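# Remove bike from floor rack and stand it on kickstand

## Task

Get the bike out of the floor rack (the rack is loose, not anchored) and leave it standing on its own kickstand. When finished, nothing else may be in contact with the bike: no wall, no furniture, no loose item and not the rack. Either or both robots may be used. Release the bike and move the robots away from it. No robot may fall over or be left leaning. The result counts only if the bike stays in place without a robot supporting it.

## Robot and tools

Robots: two identical Hello Robot Stretch 3 units, r1 and r2. Each has a differential-drive base (0.33 m long, 0.34 m wide, passive omni wheel at the rear), a lift on a vertical mast, and one telescoping arm that reaches out to the robot's RIGHT side. To move the gripper forward or back you drive the base; the base cannot move sideways. An in-place turn pivots about the point midway between the drive wheels, 0.05 m behind the front edge. With the arm pulled in and the wrist folded, a turn sweeps a 0.28 m radius; an unfolded level wrist reaches beyond that.

Frames: each robot reports in its own base frame (origin on the floor between the drive wheels, x forward, y left, z up). hand_pose is in that frame, at the point where closed fingertips meet; with all wrist joints at zero its x axis points up, y back along the arm toward the mast, z toward the robot's rear. The odometry frame is the base frame at scene start. Because each robot uses its own frames, relative positions between robots can only be judged from images, lidar_m, wrist_depth_mm and head_depth_mm.

Tool execute_actions: argument actions is a list holding one action (or empty, which only returns state and images). An action maps robot names "r1"/"r2" to an object with optional "base", "joints" and "contact_limits". base holds exactly one of: translate_m (metres, -1 to 1, a relative drive from the current base position, positive forward) or rotate_rad (radians, -3.2 to 3.2, relative turn in place, positive counter-clockwise/left). joints holds absolute targets by name: lift_m 0 to 1.1 (arm height on mast), arm_m 0 to 0.52 (extension), wrist_yaw_rad -1.345 to 4.42 (0 along the arm, positive toward the robot's front, 3.0 folded over the base), wrist_pitch_rad -1.57 to 0.451 (0 level, negative fingertips down), wrist_roll_rad -2.911 to 2.911 (0 fingers side by side), gripper_m -0.089 to 0.179 (larger is wider; actual fingertip gap is somewhat smaller, zero below 0.007), head_pan_rad -3.953 to 1.73 (0 forward, positive left, -1.57 looks along the arm), head_tilt_rad -1.53 to 0.419 (negative looks down). contact_limits accepts only arm_m: an effort percentage 1 to 100 at which the arm motion halts with contact_stop; smaller is gentler but too small stops instantly. All motions in one action start together; one action runs at most 15 s. Any unknown key or out-of-range number rejects the whole call. Omitted joints or bases may keep pushing toward old targets. Optional cameras: list of r1_head_camera, r1_nav_camera, r1_wrist_camera, r2_head_camera, r2_nav_camera, r2_wrist_camera or "all"; omitted/null means all, [] means none. The result gives each robot's state plus images in the order of the pictures line. If a result reports a stop, later motion calls in the same reply are skipped.

Tool wait: seconds 0 to 10; commands nothing new and returns state and images. Tool zoom_image: camera name and region [x0, y0, x1, y1] in pixels of that camera's latest full image, top-left origin, at most 504x504. Tool finished_scene: scene number; ends the scene irreversibly and reports success, then gives the next task.

Result lines: base_status and joint_status tell how each motion of the last accepted action ended: done, off_target (stopped short and possibly still pushing), contact_stop, time_out, torque_fault. After the last three the old target is dropped. Arm and lift halt and go slack when pushing firmly; a slack lift may sag under load or keep pressing. Base, wrist and head never auto-stop. A wrist servo pushed hard for several seconds shuts off for 10 s. on_its_own covers uncommanded joints ("held at" is a target, not the position). motor_effort is percent of maximum, bracket is the peak; readings carry fixed biases and noise; positive wheel effort means pushing forward. lidar_m: 12 distances in metres from the base origin, 30-degree sectors starting straight ahead and going counter-clockwise (4th left, 7th behind, 10th right), in a plane 0.17 m up, range 0.15 to 12 m, "-" for nothing; misses clear objects, thin legs and own body, sees the other robot. wrist_depth_mm (45 to 1000) and head_depth_mm (280 to 4000, image sideways) are 7x7 median depth grids. base_odometry counts wheel turns only; heading -3.142 to 3.142; turned_by_wheels and turned_by_imu give the turn since the last result; base_tilt (degrees, forward/right positive) has a fixed bias up to about 4 degrees.

Cameras: head and nav cameras turn with head pan/tilt; wrist camera rides on the gripper. A calibration block gives K, distortion and T_world_to_cam (base frame to camera) per camera, with small errors that grow for the wrist camera.

Speed: fast base (0.30 m/s, 1.9 rad/s) only with lift_m under 0.30, arm_m under 0.03 and wrist_yaw_rad over 2.54; otherwise 0.10 m/s and 0.63 rad/s.

Gripper: close to a value below the object's width to grasp; open to at least 0.02 above the contact value to let go. Neither reading nor done confirms a grasp.

Cautions: fold or unfold the wrist only with lift_m 0.32 to 0.95, pitch -0.4 and roll near 0; after folding the lift may go down to 0.25. With yaw below -0.4 keep pitch at -0.5 or lower. Robots pressing on each other end the run; once bases touch, stop driving. Equal commands give slightly unequal travel (up to 2.5 cm per metre), which strains a shared load. Pushing on something rigid with the gripper above about 0.45 m, a second push after contact_stop, or driving while gripping something fixed can tip a robot; backing into furniture is riskiest. If tilted, reverse in small steps, free the gripper and lower lift to about 0.2. Avoid drops, slams, hard hits and hard pushes; thinking time lets the scene keep running while the last command is held.

Each tool is called after "Request:" as name([rows], argument=value, ...), one row to a line, values as JSON.

## Session

Request:
execute_actions(actions=[])

Scene clock: 0.00 s.
r1.base_odometry: x=+0.000 y=+0.000 heading=+0.000 (m, m, rad; r1's odometry frame)
r1.turned_by_wheels: +0.000 (rad since the last result)
r1.turned_by_imu: +0.000 (rad since the last result)
r1.base_tilt: forward=-1.9 right=-1.8 (deg)
r1.lidar_m: 3.09 3.86 3.58 3.61 2.33 2.27 1.89 1.26 1.17 1.18 1.50 3.05
r1.head_depth_mm: 2005 2830 2839 2795 2864 2832 2351 / 2008 2886 2935 2980 2949 2863 2349 / 2008 2950 3002 3025 3052 2988 2335 / 2015 2993 3138 3133 3126 3137 2376 / 2023 2991 3324 3275 3186 3275 2372 / 2001 2983 3414 3359 3397 3355 2345 / 1999 2970 3566 3619 3554 3482 2364
r1.base_status: not commanded
r1.joint_positions: lift_m=+0.304 arm_m=+0.003 wrist_yaw_rad=+3.020 wrist_pitch_rad=-0.580 wrist_roll_rad=-0.016 gripper_m=+0.037 head_pan_rad=+0.017 head_tilt_rad=+0.010
r1.joint_status: not commanded
r1.motor_effort: left_wheel=+0 right_wheel=-1 lift_m=+35 arm_m=+0 wrist_yaw_rad=+1 wrist_pitch_rad=+5 wrist_roll_rad=+0 gripper_m=+0 head_pan_rad=+0 head_tilt_rad=+2 (%)
r1.hand_pose: x=+0.0031 y=+0.0518 z=+0.2818 quat_wxyz=(+0.242, +0.683, +0.163, +0.670) (m; r1's base frame)
r1.wrist_depth_mm: - - - - - - - / 921 894 875 857 836 805 781 / 715 725 687 703 680 666 664 / 619 607 597 579 578 566 557 / 521 526 - - 502 483 483 / 458 - - - 419 432 429 / - - - - 387 388 380
r2.base_odometry: x=+0.000 y=+0.000 heading=+0.000 (m, m, rad; r2's odometry frame)
r2.turned_by_wheels: +0.000 (rad since the last result)
r2.turned_by_imu: +0.000 (rad since the last result)
r2.base_tilt: forward=-0.3 right=+0.4 (deg)
r2.lidar_m: 1.30 1.58 1.55 1.66 2.46 3.54 2.54 1.89 3.51 1.58 1.23 1.22
r2.head_depth_mm: 1097 1107 1126 1144 1163 1178 1203 / 1170 1183 1207 1222 1235 1261 1288 / 1253 1274 1291 1325 1335 1366 1388 / 1341 1374 1384 1427 1435 1480 1508 / 1459 1485 1523 1542 1568 1605 1631 / 1581 1615 1652 1690 1734 1782 1783 / 1716 1747 1758 1780 1763 1778 1762
r2.base_status: not commanded
r2.joint_positions: lift_m=+0.547 arm_m=+0.002 wrist_yaw_rad=+3.041 wrist_pitch_rad=-0.402 wrist_roll_rad=+0.011 gripper_m=+0.037 head_pan_rad=-0.008 head_tilt_rad=-0.011
r2.joint_status: not commanded
r2.motor_effort: left_wheel=+0 right_wheel=+0 lift_m=+42 arm_m=+0 wrist_yaw_rad=+0 wrist_pitch_rad=+9 wrist_roll_rad=+0 gripper_m=-1 head_pan_rad=+1 head_tilt_rad=+1 (%)
r2.hand_pose: x=+0.0015 y=+0.0787 z=+0.5629 quat_wxyz=(+0.177, +0.702, +0.105, +0.681) (m; r2's base frame)
r2.wrist_depth_mm: - - - - - - - / - - - - - - - / - - - - - - - / - - - - - - - / 962 960 - 966 957 938 934 / 835 814 - 812 812 803 807 / 709 714 696 702 708 687 691
pictures: r1_head_camera (sideways: a quarter turn clockwise sets it upright), r1_nav_camera (sideways: a quarter turn counterclockwise sets it upright), r1_wrist_camera, r2_head_camera (sideways: a quarter turn clockwise sets it upright), r2_nav_camera (sideways: a quarter turn counterclockwise sets it upright), r2_wrist_camera
Images, in order (width x height): r1_head_camera 896x504, r1_nav_camera 672x504, r1_wrist_camera 644x364, r2_head_camera 896x504, r2_nav_camera 672x504, r2_wrist_camera 644x364.

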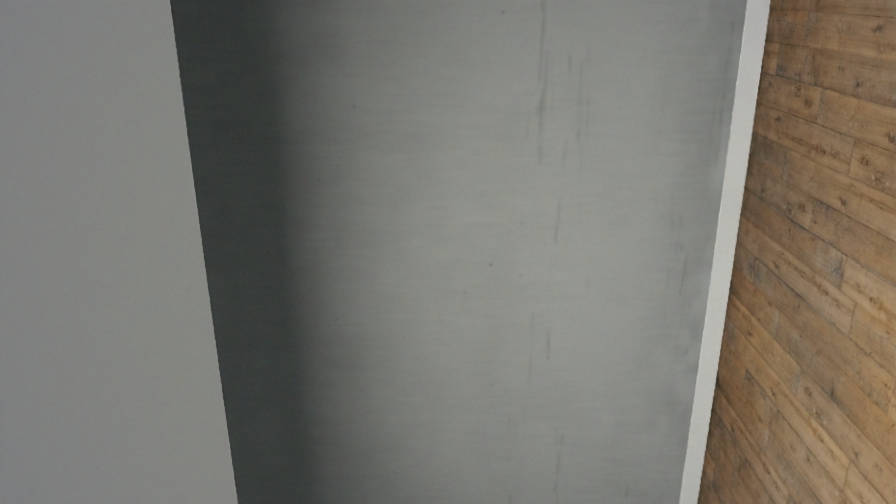

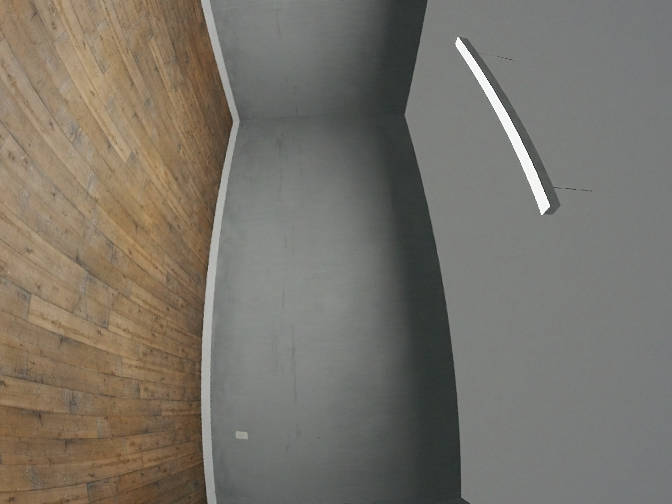

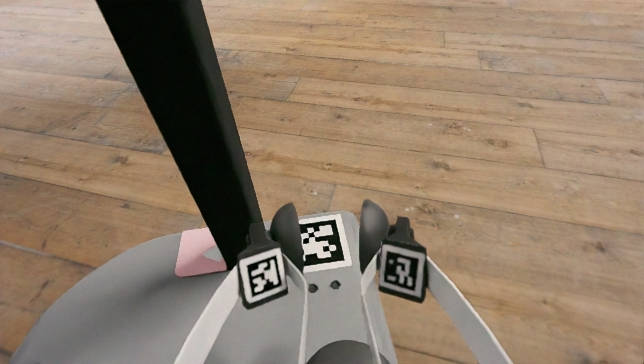

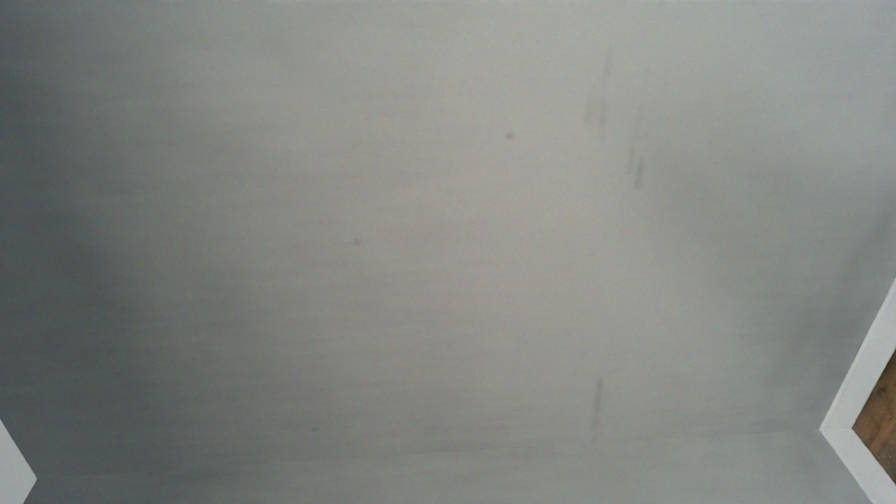

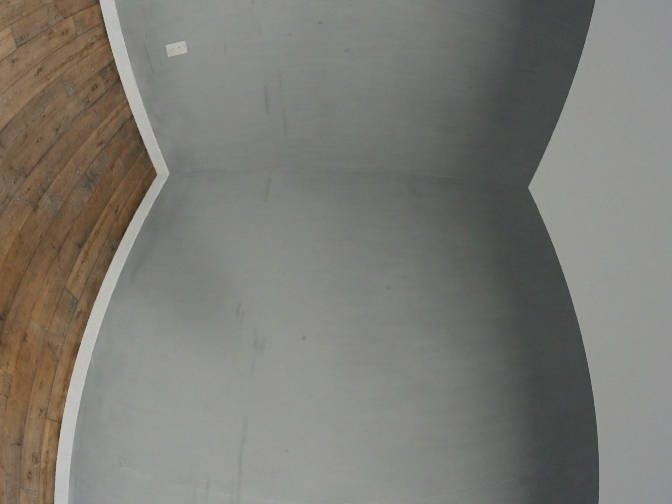

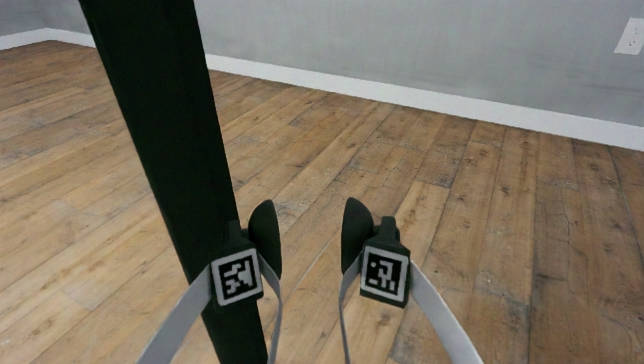

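Request:
execute_actions([
  {"r1":{"joints":{"head_pan_rad":-3.1,"head_tilt_rad":-0.6}},"r2":{"joints":{"head_pan_rad":-3.1,"head_tilt_rad":-0.6}}},
], cameras=["r1_nav_camera","r2_nav_camera","r1_head_camera","r2_head_camera"])

Scene clock: 5.97 s.
r1.base_odometry: x=+0.000 y=+0.000 heading=+0.000 (m, m, rad; r1's odometry frame)
r1.turned_by_wheels: +0.000 (rad since the last result)
r1.turned_by_imu: +0.001 (rad since the last result)
r1.base_tilt: forward=-1.9 right=-1.8 (deg)
r1.lidar_m: 3.10 3.85 3.57 3.64 2.33 2.27 1.90 1.26 1.17 1.18 1.50 3.05
r1.head_depth_mm: - - 3107 2286 1796 1494 1270 / - - 3054 2256 1778 1489 1268 / 3310 3746 3063 2270 1788 1483 1264 / 2567 2868 2864 2228 1780 1488 1260 / 2143 2325 2583 2262 1796 1466 1260 / 1826 1962 2101 2145 1768 1480 1257 / 1582 1683 1812 1943 1759 1470 1250
r1.base_status: not commanded
r1.joint_positions: lift_m=+0.304 arm_m=+0.003 wrist_yaw_rad=+3.020 wrist_pitch_rad=-0.580 wrist_roll_rad=-0.016 gripper_m=+0.037 head_pan_rad=-3.093 head_tilt_rad=-0.592
r1.joint_status: all done
r1.motor_effort: left_wheel=+1(1) right_wheel=-1(1) lift_m=+35(35) arm_m=+0(1) wrist_yaw_rad=+0(0) wrist_pitch_rad=+5(5) wrist_roll_rad=+0(0) gripper_m=+1(0) head_pan_rad=-2(35) head_tilt_rad=-3(32) (%)
r1.hand_pose: x=+0.0031 y=+0.0518 z=+0.2818 quat_wxyz=(+0.242, +0.683, +0.163, +0.670) (m; r1's base frame)
r1.wrist_depth_mm: - - - - - - - / 910 878 882 850 836 801 779 / 728 720 689 688 675 663 649 / 613 605 584 579 570 571 558 / 530 531 - - 510 488 485 / 461 - - - 426 435 423 / - - - - 388 386 382
r2.base_odometry: x=+0.000 y=+0.000 heading=+0.000 (m, m, rad; r2's odometry frame)
r2.turned_by_wheels: +0.000 (rad since the last result)
r2.turned_by_imu: +0.001 (rad since the last result)
r2.base_tilt: forward=-0.3 right=+0.5 (deg)
r2.lidar_m: 1.30 1.58 1.55 1.67 2.45 3.54 2.52 1.89 3.51 1.58 1.24 1.22
r2.head_depth_mm: 2993 3315 2973 2129 1668 1375 1191 / 3203 3503 2993 2141 1685 1371 1220 / 3474 3816 3013 2138 1677 1376 1222 / 3677 - 3036 2159 1692 1386 1166 / - - 3062 2149 1695 1383 1178 / - - 2577 2173 1695 1393 1178 / - - 2371 2133 1697 1399 1182
r2.base_status: not commanded
r2.joint_positions: lift_m=+0.547 arm_m=+0.002 wrist_yaw_rad=+3.041 wrist_pitch_rad=-0.402 wrist_roll_rad=+0.011 gripper_m=+0.037 head_pan_rad=-3.093 head_tilt_rad=-0.593
r2.joint_status: all done
r2.motor_effort: left_wheel=+0(0) right_wheel=+0(0) lift_m=+42(42) arm_m=+0(0) wrist_yaw_rad=+1(0) wrist_pitch_rad=+9(9) wrist_roll_rad=+0(0) gripper_m=-1(1) head_pan_rad=-3(43) head_tilt_rad=-3(25) (%)
r2.hand_pose: x=+0.0015 y=+0.0787 z=+0.5629 quat_wxyz=(+0.177, +0.702, +0.105, +0.681) (m; r2's base frame)
r2.wrist_depth_mm: - - - - - - - / - - - - - - - / - - - - - - - / - - - - - - - / 960 963 - 953 967 942 946 / 832 807 - 800 813 794 796 / 702 693 695 702 709 703 700
pictures: r1_head_camera (sideways: a quarter turn clockwise sets it upright), r1_nav_camera (sideways: a quarter turn counterclockwise sets it upright), r2_head_camera (sideways: a quarter turn clockwise sets it upright), r2_nav_camera (sideways: a quarter turn counterclockwise sets it upright)
camera_calibration (this result's frames):
r1_head_camera: T_world_to_cam=[[0.565147, 0.0398683, -0.824027, 1.08994], [0.0210365, -0.999203, -0.0339162, 0.0470991], [-0.824722, 0.00183301, -0.565535, 0.700631], [0, 0, 0, 1]] pos_world=[-0.0391437, 0.00232303, 1.29597]
r1_nav_camera: T_world_to_cam=[[-0.522452, 0.0226435, 0.852368, -1.05895], [-0.0507997, 0.997045, -0.0576242, 0.127413], [-0.851154, -0.0734059, -0.519758, 0.631735], [0, 0, 0, 1]] pos_world=[-0.00907548, -0.0566854, 1.23831]
r2_head_camera: T_world_to_cam=[[0.594216, -0.0211849, -0.804026, 1.06001], [0.0119883, -0.999309, 0.0351903, -0.0417951], [-0.804216, -0.0305496, -0.593552, 0.738604], [0, 0, 0, 1]] pos_world=[-0.03538, 0.00325417, 1.29215]
r2_nav_camera: T_world_to_cam=[[-0.587695, -0.0663379, 0.806358, -1.01164], [-0.0906594, 0.995756, 0.0158444, 0.0331752], [-0.803987, -0.0637922, -0.591215, 0.731285], [0, 0, 0, 1]] pos_world=[-0.00358597, -0.0534942, 1.24757]
Images, in order (width x height): r1_head_camera 896x504, r1_nav_camera 672x504, r2_head_camera 896x504, r2_nav_camera 672x504.

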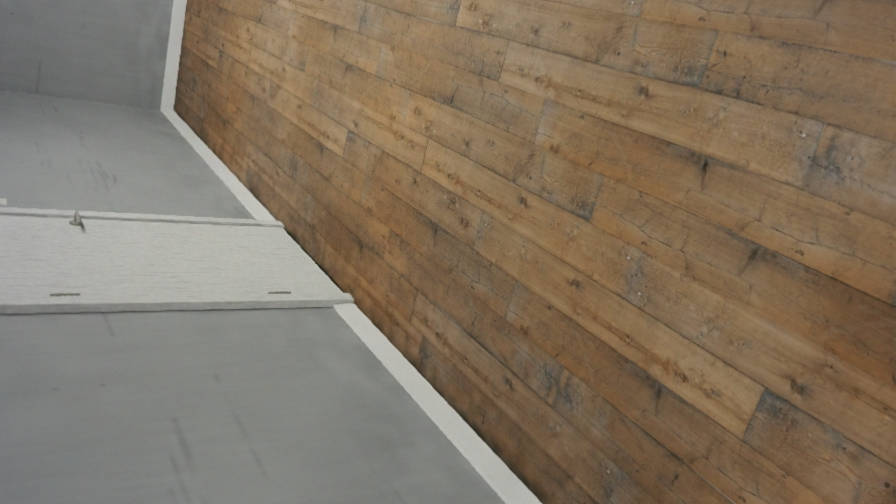

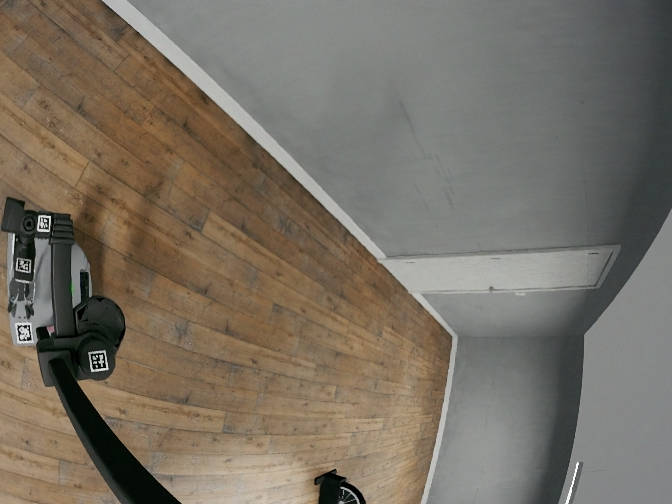

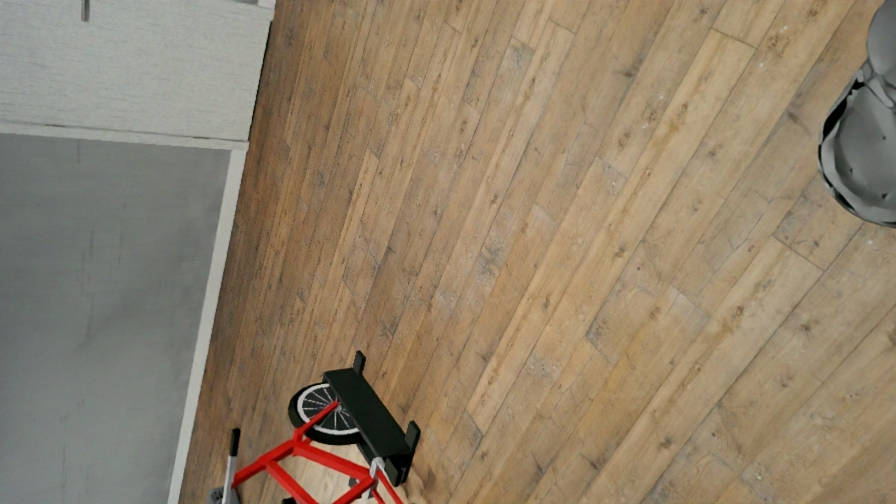

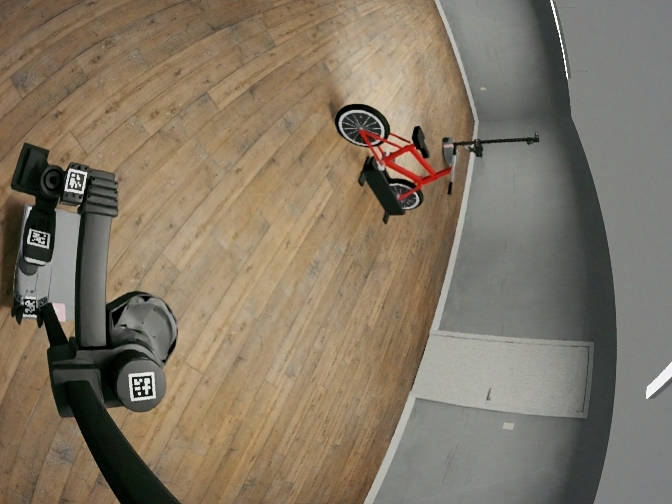

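Request:
execute_actions([
  {"r2":{"base":{"rotate_rad":-2.75},"joints":{"head_pan_rad":0,"head_tilt_rad":-0.5}},"r1":{"joints":{"head_pan_rad":1.7,"head_tilt_rad":-0.5}}},
], cameras=["r1_nav_camera","r2_nav_camera","r1_head_camera","r2_head_camera"])

Scene clock: 23.40 s.
r1.base_odometry: x=+0.000 y=+0.000 heading=+0.000 (m, m, rad; r1's odometry frame)
r1.turned_by_wheels: +0.000 (rad since the last result)
r1.turned_by_imu: +0.001 (rad since the last result)
r1.base_tilt: forward=-2.0 right=-1.8 (deg)
r1.lidar_m: 3.10 3.87 3.58 3.65 2.33 2.27 1.90 1.26 1.17 1.18 1.50 3.04
r1.head_depth_mm: 2981 3229 3391 2590 1952 1592 1341 / 3137 3328 3528 2584 1984 1584 1331 / 3196 3534 3604 2603 1979 1588 1328 / 3346 3674 3719 2577 1957 1583 1330 / 3531 3814 3724 2586 1964 1586 1324 / 3685 - 3679 2570 1948 1579 1317 / - - 3710 2546 1926 1606 -
r1.base_status: not commanded
r1.joint_positions: lift_m=+0.304 arm_m=+0.003 wrist_yaw_rad=+3.020 wrist_pitch_rad=-0.580 wrist_roll_rad=-0.016 gripper_m=+0.037 head_pan_rad=+1.693 head_tilt_rad=-0.507
r1.joint_status: all done
r1.motor_effort: left_wheel=+0(0) right_wheel=-1(0) lift_m=+36(35) arm_m=+1(0) wrist_yaw_rad=+1(0) wrist_pitch_rad=+4(5) wrist_roll_rad=+0(0) gripper_m=+0(1) head_pan_rad=+3(36) head_tilt_rad=+4(14) (%)
r1.hand_pose: x=+0.0031 y=+0.0518 z=+0.2818 quat_wxyz=(+0.242, +0.683, +0.163, +0.670) (m; r1's base frame)
r1.wrist_depth_mm: - - - - - - - / 914 861 851 835 842 804 791 / 728 718 688 701 685 658 652 / 602 598 595 573 567 562 559 / 525 534 - - 513 499 480 / 461 - - - 426 434 427 / - - - - 389 388 386
r2.base_odometry: x=+0.000 y=+0.000 heading=-2.750 (m, m, rad; r2's odometry frame)
r2.turned_by_wheels: -2.750 (rad since the last result)
r2.turned_by_imu: -2.741 (rad since the last result)
r2.base_tilt: forward=-0.4 right=+0.4 (deg)
r2.lidar_m: 1.89 4.98 1.75 1.27 1.22 1.26 1.62 1.55 1.61 2.18 3.54 3.63
r2.head_depth_mm: 3699 - 3644 2397 1809 1456 1203 / - - 3611 2436 1832 1452 1211 / - - 3641 2427 1827 1467 1210 / - - 3250 2419 1836 1460 1220 / - - 3798 2214 1837 1464 1224 / - - 3791 2339 1842 1478 1227 / - - 3783 2521 1867 1483 1232
r2.base_status: done
r2.joint_positions: lift_m=+0.547 arm_m=+0.002 wrist_yaw_rad=+3.041 wrist_pitch_rad=-0.402 wrist_roll_rad=+0.011 gripper_m=+0.037 head_pan_rad=-0.007 head_tilt_rad=-0.507
r2.joint_status: all done
r2.motor_effort: left_wheel=+1(5) right_wheel=-2(7) lift_m=+42(42) arm_m=-1(0) wrist_yaw_rad=+0(0) wrist_pitch_rad=+9(9) wrist_roll_rad=+0(0) gripper_m=+0(0) head_pan_rad=+4(43) head_tilt_rad=+3(11) (%)
r2.hand_pose: x=+0.0015 y=+0.0787 z=+0.5629 quat_wxyz=(+0.177, +0.702, +0.105, +0.681) (m; r2's base frame)
r2.wrist_depth_mm: 907 - - - - - - / 967 - - - - - - / - - - - - - - / - - - - - - - / 962 950 - 960 978 942 948 / 821 800 - 798 796 796 808 / 709 712 699 713 706 699 699
pictures: r1_head_camera (sideways: a quarter turn clockwise sets it upright), r1_nav_camera (sideways: a quarter turn counterclockwise sets it upright), r2_head_camera (sideways: a quarter turn clockwise sets it upright), r2_nav_camera (sideways: a quarter turn counterclockwise sets it upright)
camera_calibration (this result's frames):
r1_head_camera: T_world_to_cam=[[0.0722901, -0.489123, -0.869214, 1.15187], [-0.995332, -0.0912473, -0.0314324, 0.0500689], [-0.0639391, 0.867429, -0.493436, 0.602184], [0, 0, 0, 1]] pos_world=[0.00506925, 0.0456252, 1.29994]
r1_nav_camera: T_world_to_cam=[[-0.00655174, 0.448883, 0.893566, -1.11583], [0.99007, 0.128393, -0.0572391, 0.120569], [-0.140422, 0.884318, -0.445267, 0.530475], [0, 0, 0, 1]] pos_world=[-0.0521925, 0.0162899, 1.24017]
r2_head_camera: T_world_to_cam=[[-0.521498, 0.0538937, -0.851549, 1.12878], [0.0408131, 0.998436, 0.0381957, -0.0458876], [0.852276, -0.0148353, -0.522882, 0.636557], [0, 0, 0, 1]] pos_world=[0.0480076, -0.00557473, 1.29581]
r2_nav_camera: T_world_to_cam=[[0.519694, 0.0338583, 0.853682, -1.0801], [0.0333028, -0.999258, 0.0193584, 0.0278422], [0.853703, 0.0183695, -0.520435, 0.629087], [0, 0, 0, 1]] pos_world=[0.0233393, 0.0528358, 1.24892]
Images, in order (width x height): r1_head_camera 896x504, r1_nav_camera 672x504, r2_head_camera 896x504, r2_nav_camera 672x504.

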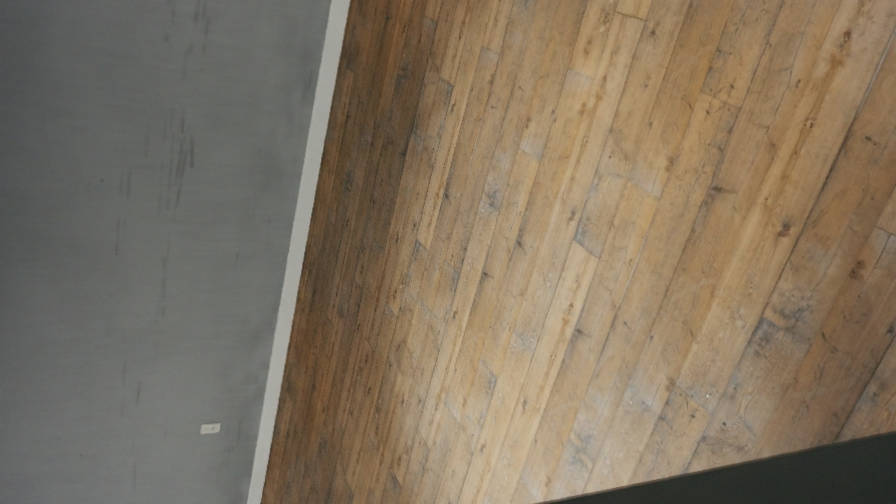

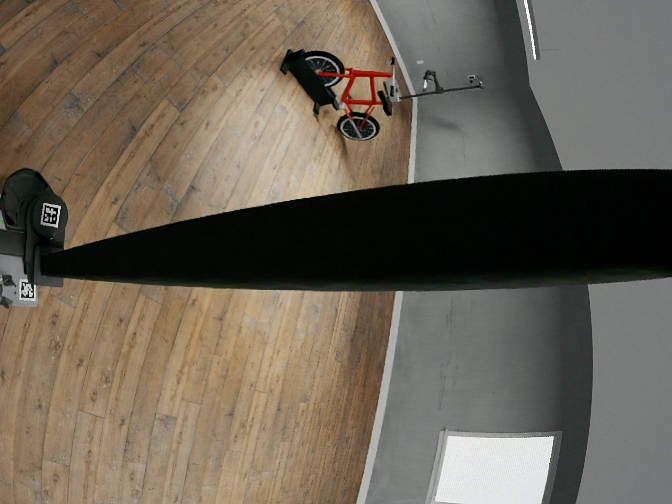

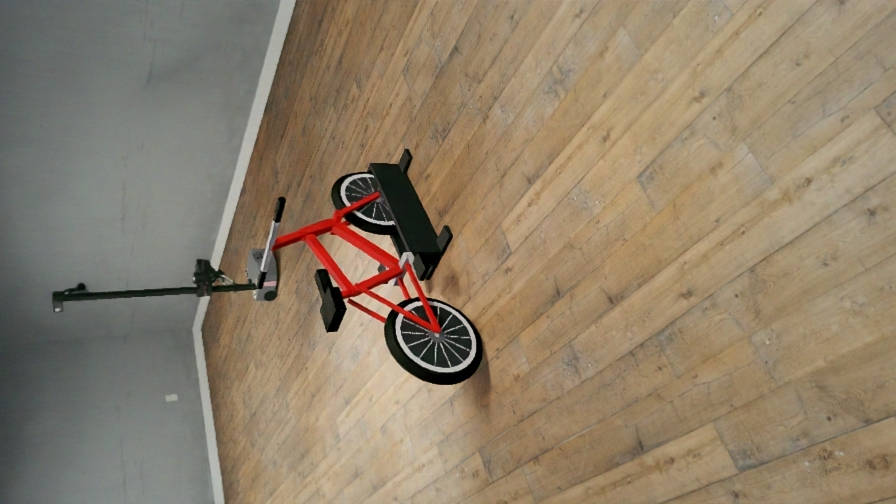

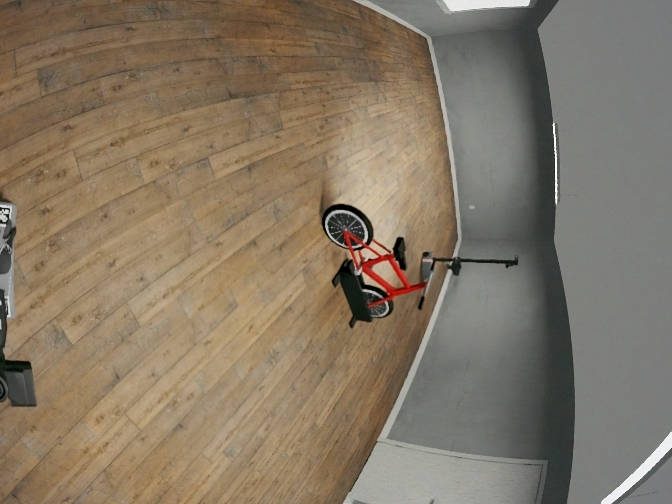

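Request:
zoom_image(camera="r2_head_camera", region=[230,130,510,400])

Request:
execute_actions([
  {"r2":{"base":{"translate_m":0.9},"joints":{"head_tilt_rad":-0.8}}},
], cameras=["r2_head_camera","r2_nav_camera"])

Region (230, 130, 510, 400) of r2_head_camera's 896x504 image, scaled by 1.800, with more detail than that image has; it fills the top 486 rows of this view, and the rest is white.

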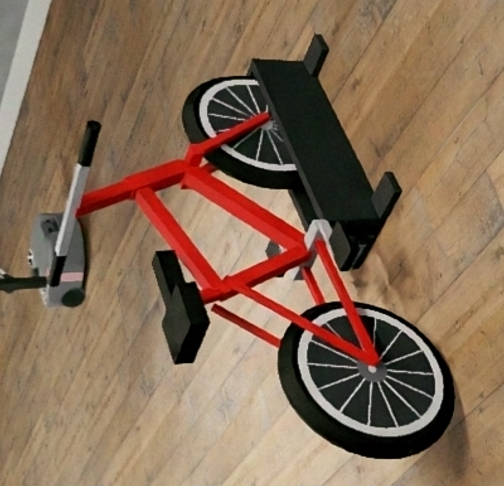

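Scene clock: 42.10 s.
r1.base_odometry: x=+0.000 y=+0.000 heading=+0.000 (m, m, rad; r1's odometry frame)
r1.turned_by_wheels: +0.000 (rad since the last result)
r1.turned_by_imu: +0.002 (rad since the last result)
r1.base_tilt: forward=-2.0 right=-1.9 (deg)
r1.lidar_m: 3.11 3.90 3.59 3.63 2.33 2.27 1.89 1.26 1.17 1.18 1.50 3.05
r1.head_depth_mm: 3015 3237 3372 2585 1983 1597 1327 / 3158 3318 3509 2589 1976 1583 1332 / 3320 3522 3648 2587 1975 1590 1325 / 3328 3707 3751 2566 1944 1580 1331 / 3575 3819 3722 2549 1973 1584 1322 / 3703 - 3695 2560 1937 1582 1318 / - - 3757 2566 1944 1589 -
r1.base_status: not commanded
r1.joint_positions: lift_m=+0.304 arm_m=+0.003 wrist_yaw_rad=+3.020 wrist_pitch_rad=-0.580 wrist_roll_rad=-0.016 gripper_m=+0.037 head_pan_rad=+1.693 head_tilt_rad=-0.507
r1.joint_status: not commanded
r1.motor_effort: left_wheel=+0(0) right_wheel=-1(0) lift_m=+35(35) arm_m=+0(0) wrist_yaw_rad=+0(1) wrist_pitch_rad=+5(5) wrist_roll_rad=+1(0) gripper_m=+0(0) head_pan_rad=+3(3) head_tilt_rad=+4(3) (%)
r1.hand_pose: x=+0.0031 y=+0.0518 z=+0.2818 quat_wxyz=(+0.242, +0.683, +0.163, +0.670) (m; r1's base frame)
r1.wrist_depth_mm: - - - - - - - / 906 856 870 865 840 821 788 / 733 726 696 683 674 661 657 / 611 592 584 583 570 584 564 / 519 529 - - 512 493 482 / 457 - - - 424 430 424 / - - - - 390 380 384
r2.base_odometry: x=-0.832 y=-0.344 heading=-2.750 (m, m, rad; r2's odometry frame)
r2.turned_by_wheels: +0.000 (rad since the last result)
r2.turned_by_imu: +0.007 (rad since the last result)
r2.base_tilt: forward=-0.3 right=+0.4 (deg)
r2.lidar_m: 1.08 1.03 2.40 1.75 1.68 1.73 2.35 2.32 2.41 3.22 3.07 3.18
r2.head_depth_mm: 3278 2755 2089 1712 1428 1240 1098 / 3587 2761 2049 1703 1446 1239 1093 / 3939 2751 1735 1719 1448 1243 1099 / 3691 2685 1708 1680 1443 1257 1102 / 3751 2810 1412 1596 1447 1251 1104 / - 2807 2126 1449 1460 1255 1102 / - 2819 2154 1736 1462 1260 1105
r2.base_status: done
r2.joint_positions: lift_m=+0.547 arm_m=+0.002 wrist_yaw_rad=+3.041 wrist_pitch_rad=-0.402 wrist_roll_rad=+0.011 gripper_m=+0.037 head_pan_rad=-0.007 head_tilt_rad=-0.790
r2.joint_status: all done
r2.motor_effort: left_wheel=+1(5) right_wheel=-1(3) lift_m=+41(42) arm_m=-1(1) wrist_yaw_rad=+0(0) wrist_pitch_rad=+9(9) wrist_roll_rad=+0(0) gripper_m=+0(1) head_pan_rad=+3(4) head_tilt_rad=-4(20) (%)
r2.hand_pose: x=+0.0015 y=+0.0787 z=+0.5629 quat_wxyz=(+0.177, +0.702, +0.105, +0.681) (m; r2's base frame)
r2.wrist_depth_mm: - - - - - - - / - - - - - - - / - - - - - - - / - - - - - - - / 971 964 - 954 994 941 939 / 815 809 - 800 814 789 808 / 707 712 686 705 691 704 683
pictures: r2_head_camera (sideways: a quarter turn clockwise sets it upright), r2_nav_camera (sideways: a quarter turn counterclockwise sets it upright)
camera_calibration (this result's frames):
r2_head_camera: T_world_to_cam=[[-0.738375, 0.0552835, -0.672121, 0.896227], [0.0499147, 0.998381, 0.0272841, -0.0317253], [0.672541, -0.0134029, -0.739939, 0.920003], [0, 0, 0, 1]] pos_world=[0.044595, -0.00554191, 1.28398]
r2_nav_camera: T_world_to_cam=[[0.737243, 0.0324633, 0.674848, -0.848321], [0.0373159, -0.999277, 0.00730374, 0.0435165], [0.674597, 0.0197979, -0.737921, 0.913089], [0, 0, 0, 1]] pos_world=[0.00782781, 0.052947, 1.24596]
Images, in order (width x height): r2_head_camera 896x504, r2_nav_camera 672x504.

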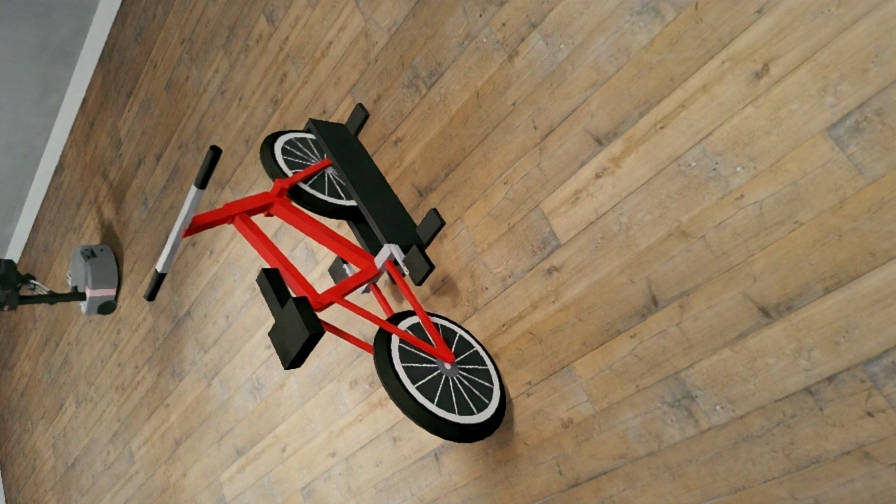

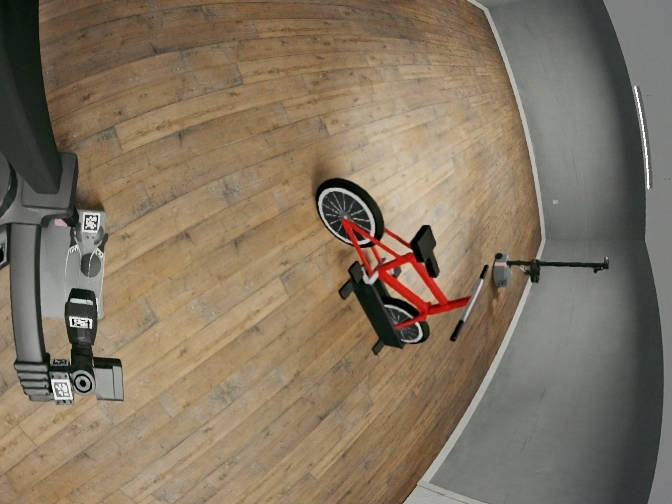

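Request:
execute_actions([
  {"r1":{"base":{"rotate_rad":1.9},"joints":{"head_pan_rad":0.5,"head_tilt_rad":-0.5}}},
], cameras=[])

Request:
execute_actions([
  {"r1":{"base":{"translate_m":1.0},"joints":{"head_pan_rad":0.8,"head_tilt_rad":-0.7}}},
], cameras=["r1_head_camera","r1_nav_camera"])

Scene clock: 68.93 s.
r1.base_odometry: x=+0.000 y=+0.000 heading=+1.900 (m, m, rad; r1's odometry frame)
r1.turned_by_wheels: +1.900 (rad since the last result)
r1.turned_by_imu: +1.925 (rad since the last result)
r1.base_tilt: forward=-1.9 right=-1.9 (deg)
r1.lidar_m: 2.71 2.27 2.59 1.40 1.17 1.17 1.32 2.14 3.06 3.45 3.59 3.58
r1.head_depth_mm: - - 3763 2609 1995 1590 1333 / - - 3196 2589 1973 1590 1340 / - - 2699 2570 1970 1584 1326 / - - 3768 2483 1963 1581 1321 / - - 3733 2461 1945 1579 1332 / - - 3691 2542 1932 1585 1308 / - - 3686 2535 1950 1557 1320
r1.base_status: done
r1.joint_positions: lift_m=+0.304 arm_m=+0.003 wrist_yaw_rad=+3.020 wrist_pitch_rad=-0.580 wrist_roll_rad=-0.016 gripper_m=+0.037 head_pan_rad=+0.507 head_tilt_rad=-0.507
r1.joint_status: all done
r1.motor_effort: left_wheel=-2(8) right_wheel=+2(5) lift_m=+35(35) arm_m=+0(0) wrist_yaw_rad=-1(0) wrist_pitch_rad=+4(5) wrist_roll_rad=+0(0) gripper_m=+0(1) head_pan_rad=-3(34) head_tilt_rad=+3(3) (%)
r1.hand_pose: x=+0.0031 y=+0.0518 z=+0.2818 quat_wxyz=(+0.242, +0.683, +0.163, +0.670) (m; r1's base frame)
r1.wrist_depth_mm: 911 - - - - - - / 872 876 853 849 845 813 809 / 737 735 693 675 668 661 656 / 604 595 590 581 571 562 561 / 518 521 - - 504 480 486 / 464 - - - 427 437 421 / - - - - 390 386 385
r2.base_odometry: x=-0.832 y=-0.344 heading=-2.750 (m, m, rad; r2's odometry frame)
r2.turned_by_wheels: +0.000 (rad since the last result)
r2.turned_by_imu: +0.001 (rad since the last result)
r2.base_tilt: forward=-0.3 right=+0.5 (deg)
r2.lidar_m: 1.08 1.03 2.40 1.74 1.69 1.73 2.36 2.33 2.40 3.21 3.06 3.17
r2.head_depth_mm: 3335 2728 2077 1709 1436 1244 1095 / 3599 2745 2031 1720 1456 1245 1091 / 3872 2776 1735 1722 1444 1253 1104 / 3734 2648 1700 1657 1450 1252 1099 / 3771 2780 1420 1595 1450 1246 1105 / - 2835 2136 1442 1461 1247 1109 / - 2809 2152 1757 1467 1257 1113
r2.base_status: not commanded
r2.joint_positions: lift_m=+0.547 arm_m=+0.002 wrist_yaw_rad=+3.041 wrist_pitch_rad=-0.402 wrist_roll_rad=+0.011 gripper_m=+0.037 head_pan_rad=-0.007 head_tilt_rad=-0.790
r2.joint_status: not commanded
r2.motor_effort: left_wheel=+1(1) right_wheel=-1(1) lift_m=+41(42) arm_m=-1(1) wrist_yaw_rad=+0(0) wrist_pitch_rad=+9(9) wrist_roll_rad=+0(0) gripper_m=-1(1) head_pan_rad=+4(3) head_tilt_rad=-4(4) (%)
r2.hand_pose: x=+0.0015 y=+0.0787 z=+0.5629 quat_wxyz=(+0.177, +0.702, +0.105, +0.681) (m; r2's base frame)
r2.wrist_depth_mm: - - - - - - - / - - - - - - - / - - - - - - - / - - - - - - - / 964 949 - 937 954 949 950 / 814 796 - 796 794 790 780 / 706 705 686 703 710 688 689
pictures: none
No camera images: the call's "cameras" was empty. Leave "cameras" out to get every camera's image.

Scene clock: 80.17 s.
r1.base_odometry: x=-0.323 y=+0.946 heading=+1.900 (m, m, rad; r1's odometry frame)
r1.turned_by_wheels: +0.000 (rad since the last result)
r1.turned_by_imu: -0.002 (rad since the last result)
r1.base_tilt: forward=-2.0 right=-1.9 (deg)
r1.lidar_m: 3.18 1.50 1.48 2.30 1.91 1.91 2.14 3.48 3.71 3.42 2.86 2.85
r1.head_depth_mm: - 3481 1929 1996 1640 1392 1219 / - 3434 2273 1930 1627 1384 1218 / - 3483 2311 1887 1618 1392 1200 / - 3373 2509 1836 1625 1387 1208 / - 3317 2463 1809 1614 1381 1198 / - 3443 2465 1967 1617 1372 1190 / - 3350 2475 1949 1626 1373 1189
r1.base_status: done
r1.joint_positions: lift_m=+0.304 arm_m=+0.003 wrist_yaw_rad=+3.020 wrist_pitch_rad=-0.580 wrist_roll_rad=-0.016 gripper_m=+0.037 head_pan_rad=+0.793 head_tilt_rad=-0.691
r1.joint_status: all done
r1.motor_effort: left_wheel=-2(4) right_wheel=+1(6) lift_m=+35(35) arm_m=+0(0) wrist_yaw_rad=+2(0) wrist_pitch_rad=+5(5) wrist_roll_rad=+0(0) gripper_m=+0(0) head_pan_rad=+3(22) head_tilt_rad=-5(21) (%)
r1.hand_pose: x=+0.0031 y=+0.0518 z=+0.2818 quat_wxyz=(+0.242, +0.683, +0.163, +0.670) (m; r1's base frame)
r1.wrist_depth_mm: - - - - - - - / 882 873 866 844 801 839 798 / 726 708 704 686 672 673 653 / 606 596 590 586 570 558 551 / 533 528 - - 504 491 484 / 462 - - - 428 433 421 / - - - - 392 383 379
r2.base_odometry: x=-0.832 y=-0.344 heading=-2.750 (m, m, rad; r2's odometry frame)
r2.turned_by_wheels: +0.000 (rad since the last result)
r2.turned_by_imu: +0.002 (rad since the last result)
r2.base_tilt: forward=-0.3 right=+0.5 (deg)
r2.lidar_m: 1.07 1.03 2.40 1.74 1.69 1.73 2.35 2.32 2.41 3.20 3.06 3.19
r2.head_depth_mm: 3284 2695 2102 1712 1439 1246 1091 / 3580 2739 2053 1722 1438 1242 1092 / 3860 2779 1724 1718 1448 1247 1099 / - 2681 1714 1664 1443 1249 1097 / 3541 2706 1413 1611 1451 1259 1099 / 3802 2763 2155 1445 1456 1259 1102 / - 2832 2142 1745 1459 1260 1107
r2.base_status: not commanded
r2.joint_positions: lift_m=+0.547 arm_m=+0.002 wrist_yaw_rad=+3.041 wrist_pitch_rad=-0.402 wrist_roll_rad=+0.011 gripper_m=+0.037 head_pan_rad=-0.007 head_tilt_rad=-0.790
r2.joint_status: not commanded
r2.motor_effort: left_wheel=+1(1) right_wheel=-2(2) lift_m=+42(41) arm_m=-1(1) wrist_yaw_rad=+0(0) wrist_pitch_rad=+9(9) wrist_roll_rad=+0(0) gripper_m=-1(1) head_pan_rad=+4(4) head_tilt_rad=-4(4) (%)
r2.hand_pose: x=+0.0015 y=+0.0787 z=+0.5629 quat_wxyz=(+0.177, +0.702, +0.105, +0.681) (m; r2's base frame)
r2.wrist_depth_mm: - - - - - - - / - - - - - - - / - - - - - - - / - - - - - - - / 960 943 - 935 967 948 940 / 807 817 - 803 818 796 794 / 705 703 686 707 704 698 694
pictures: r1_head_camera (sideways: a quarter turn clockwise sets it upright), r1_nav_camera (sideways: a quarter turn counterclockwise sets it upright)
camera_calibration (this result's frames):
r1_head_camera: T_world_to_cam=[[-0.44388, -0.467964, -0.764186, 1.01809], [-0.694618, 0.718452, -0.0364873, 0.0548073], [0.566106, 0.514622, -0.643963, 0.794173], [0, 0, 0, 1]] pos_world=[0.0403941, 0.0283553, 1.29143]
r1_nav_camera: T_world_to_cam=[[0.456919, 0.395204, 0.796893, -0.9926], [0.708621, -0.703238, -0.0575479, 0.122674], [0.537663, 0.59099, -0.601373, 0.729445], [0, 0, 0, 1]] pos_world=[-0.0255878, 0.0474538, 1.23672]
Images, in order (width x height): r1_head_camera 896x504, r1_nav_camera 672x504.

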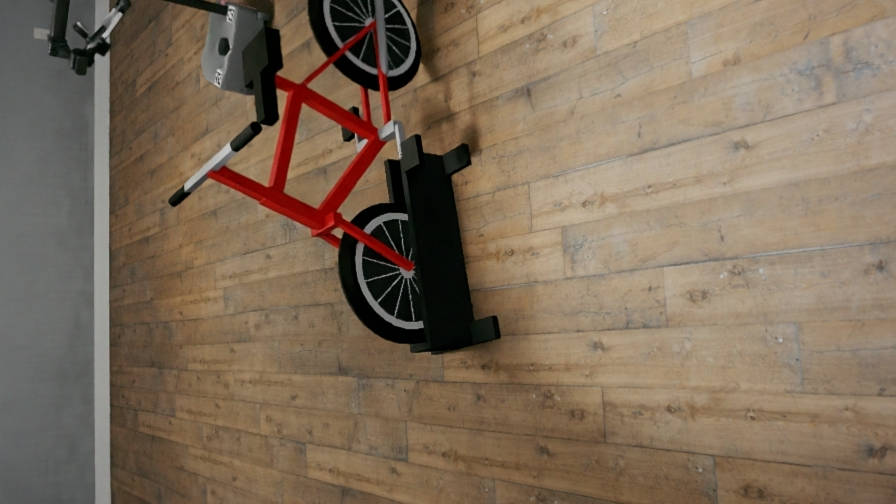

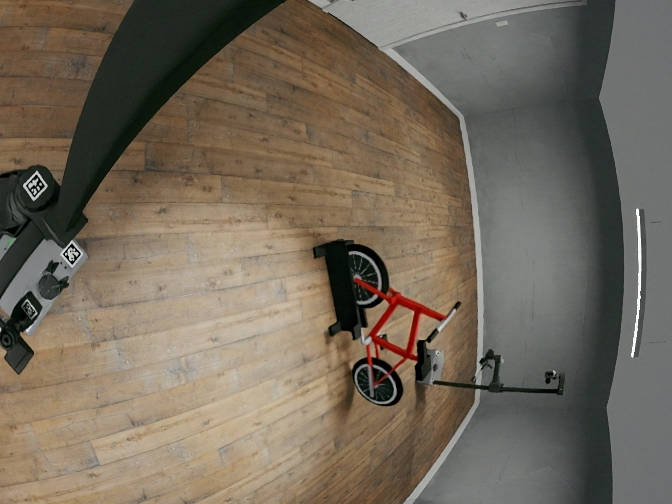

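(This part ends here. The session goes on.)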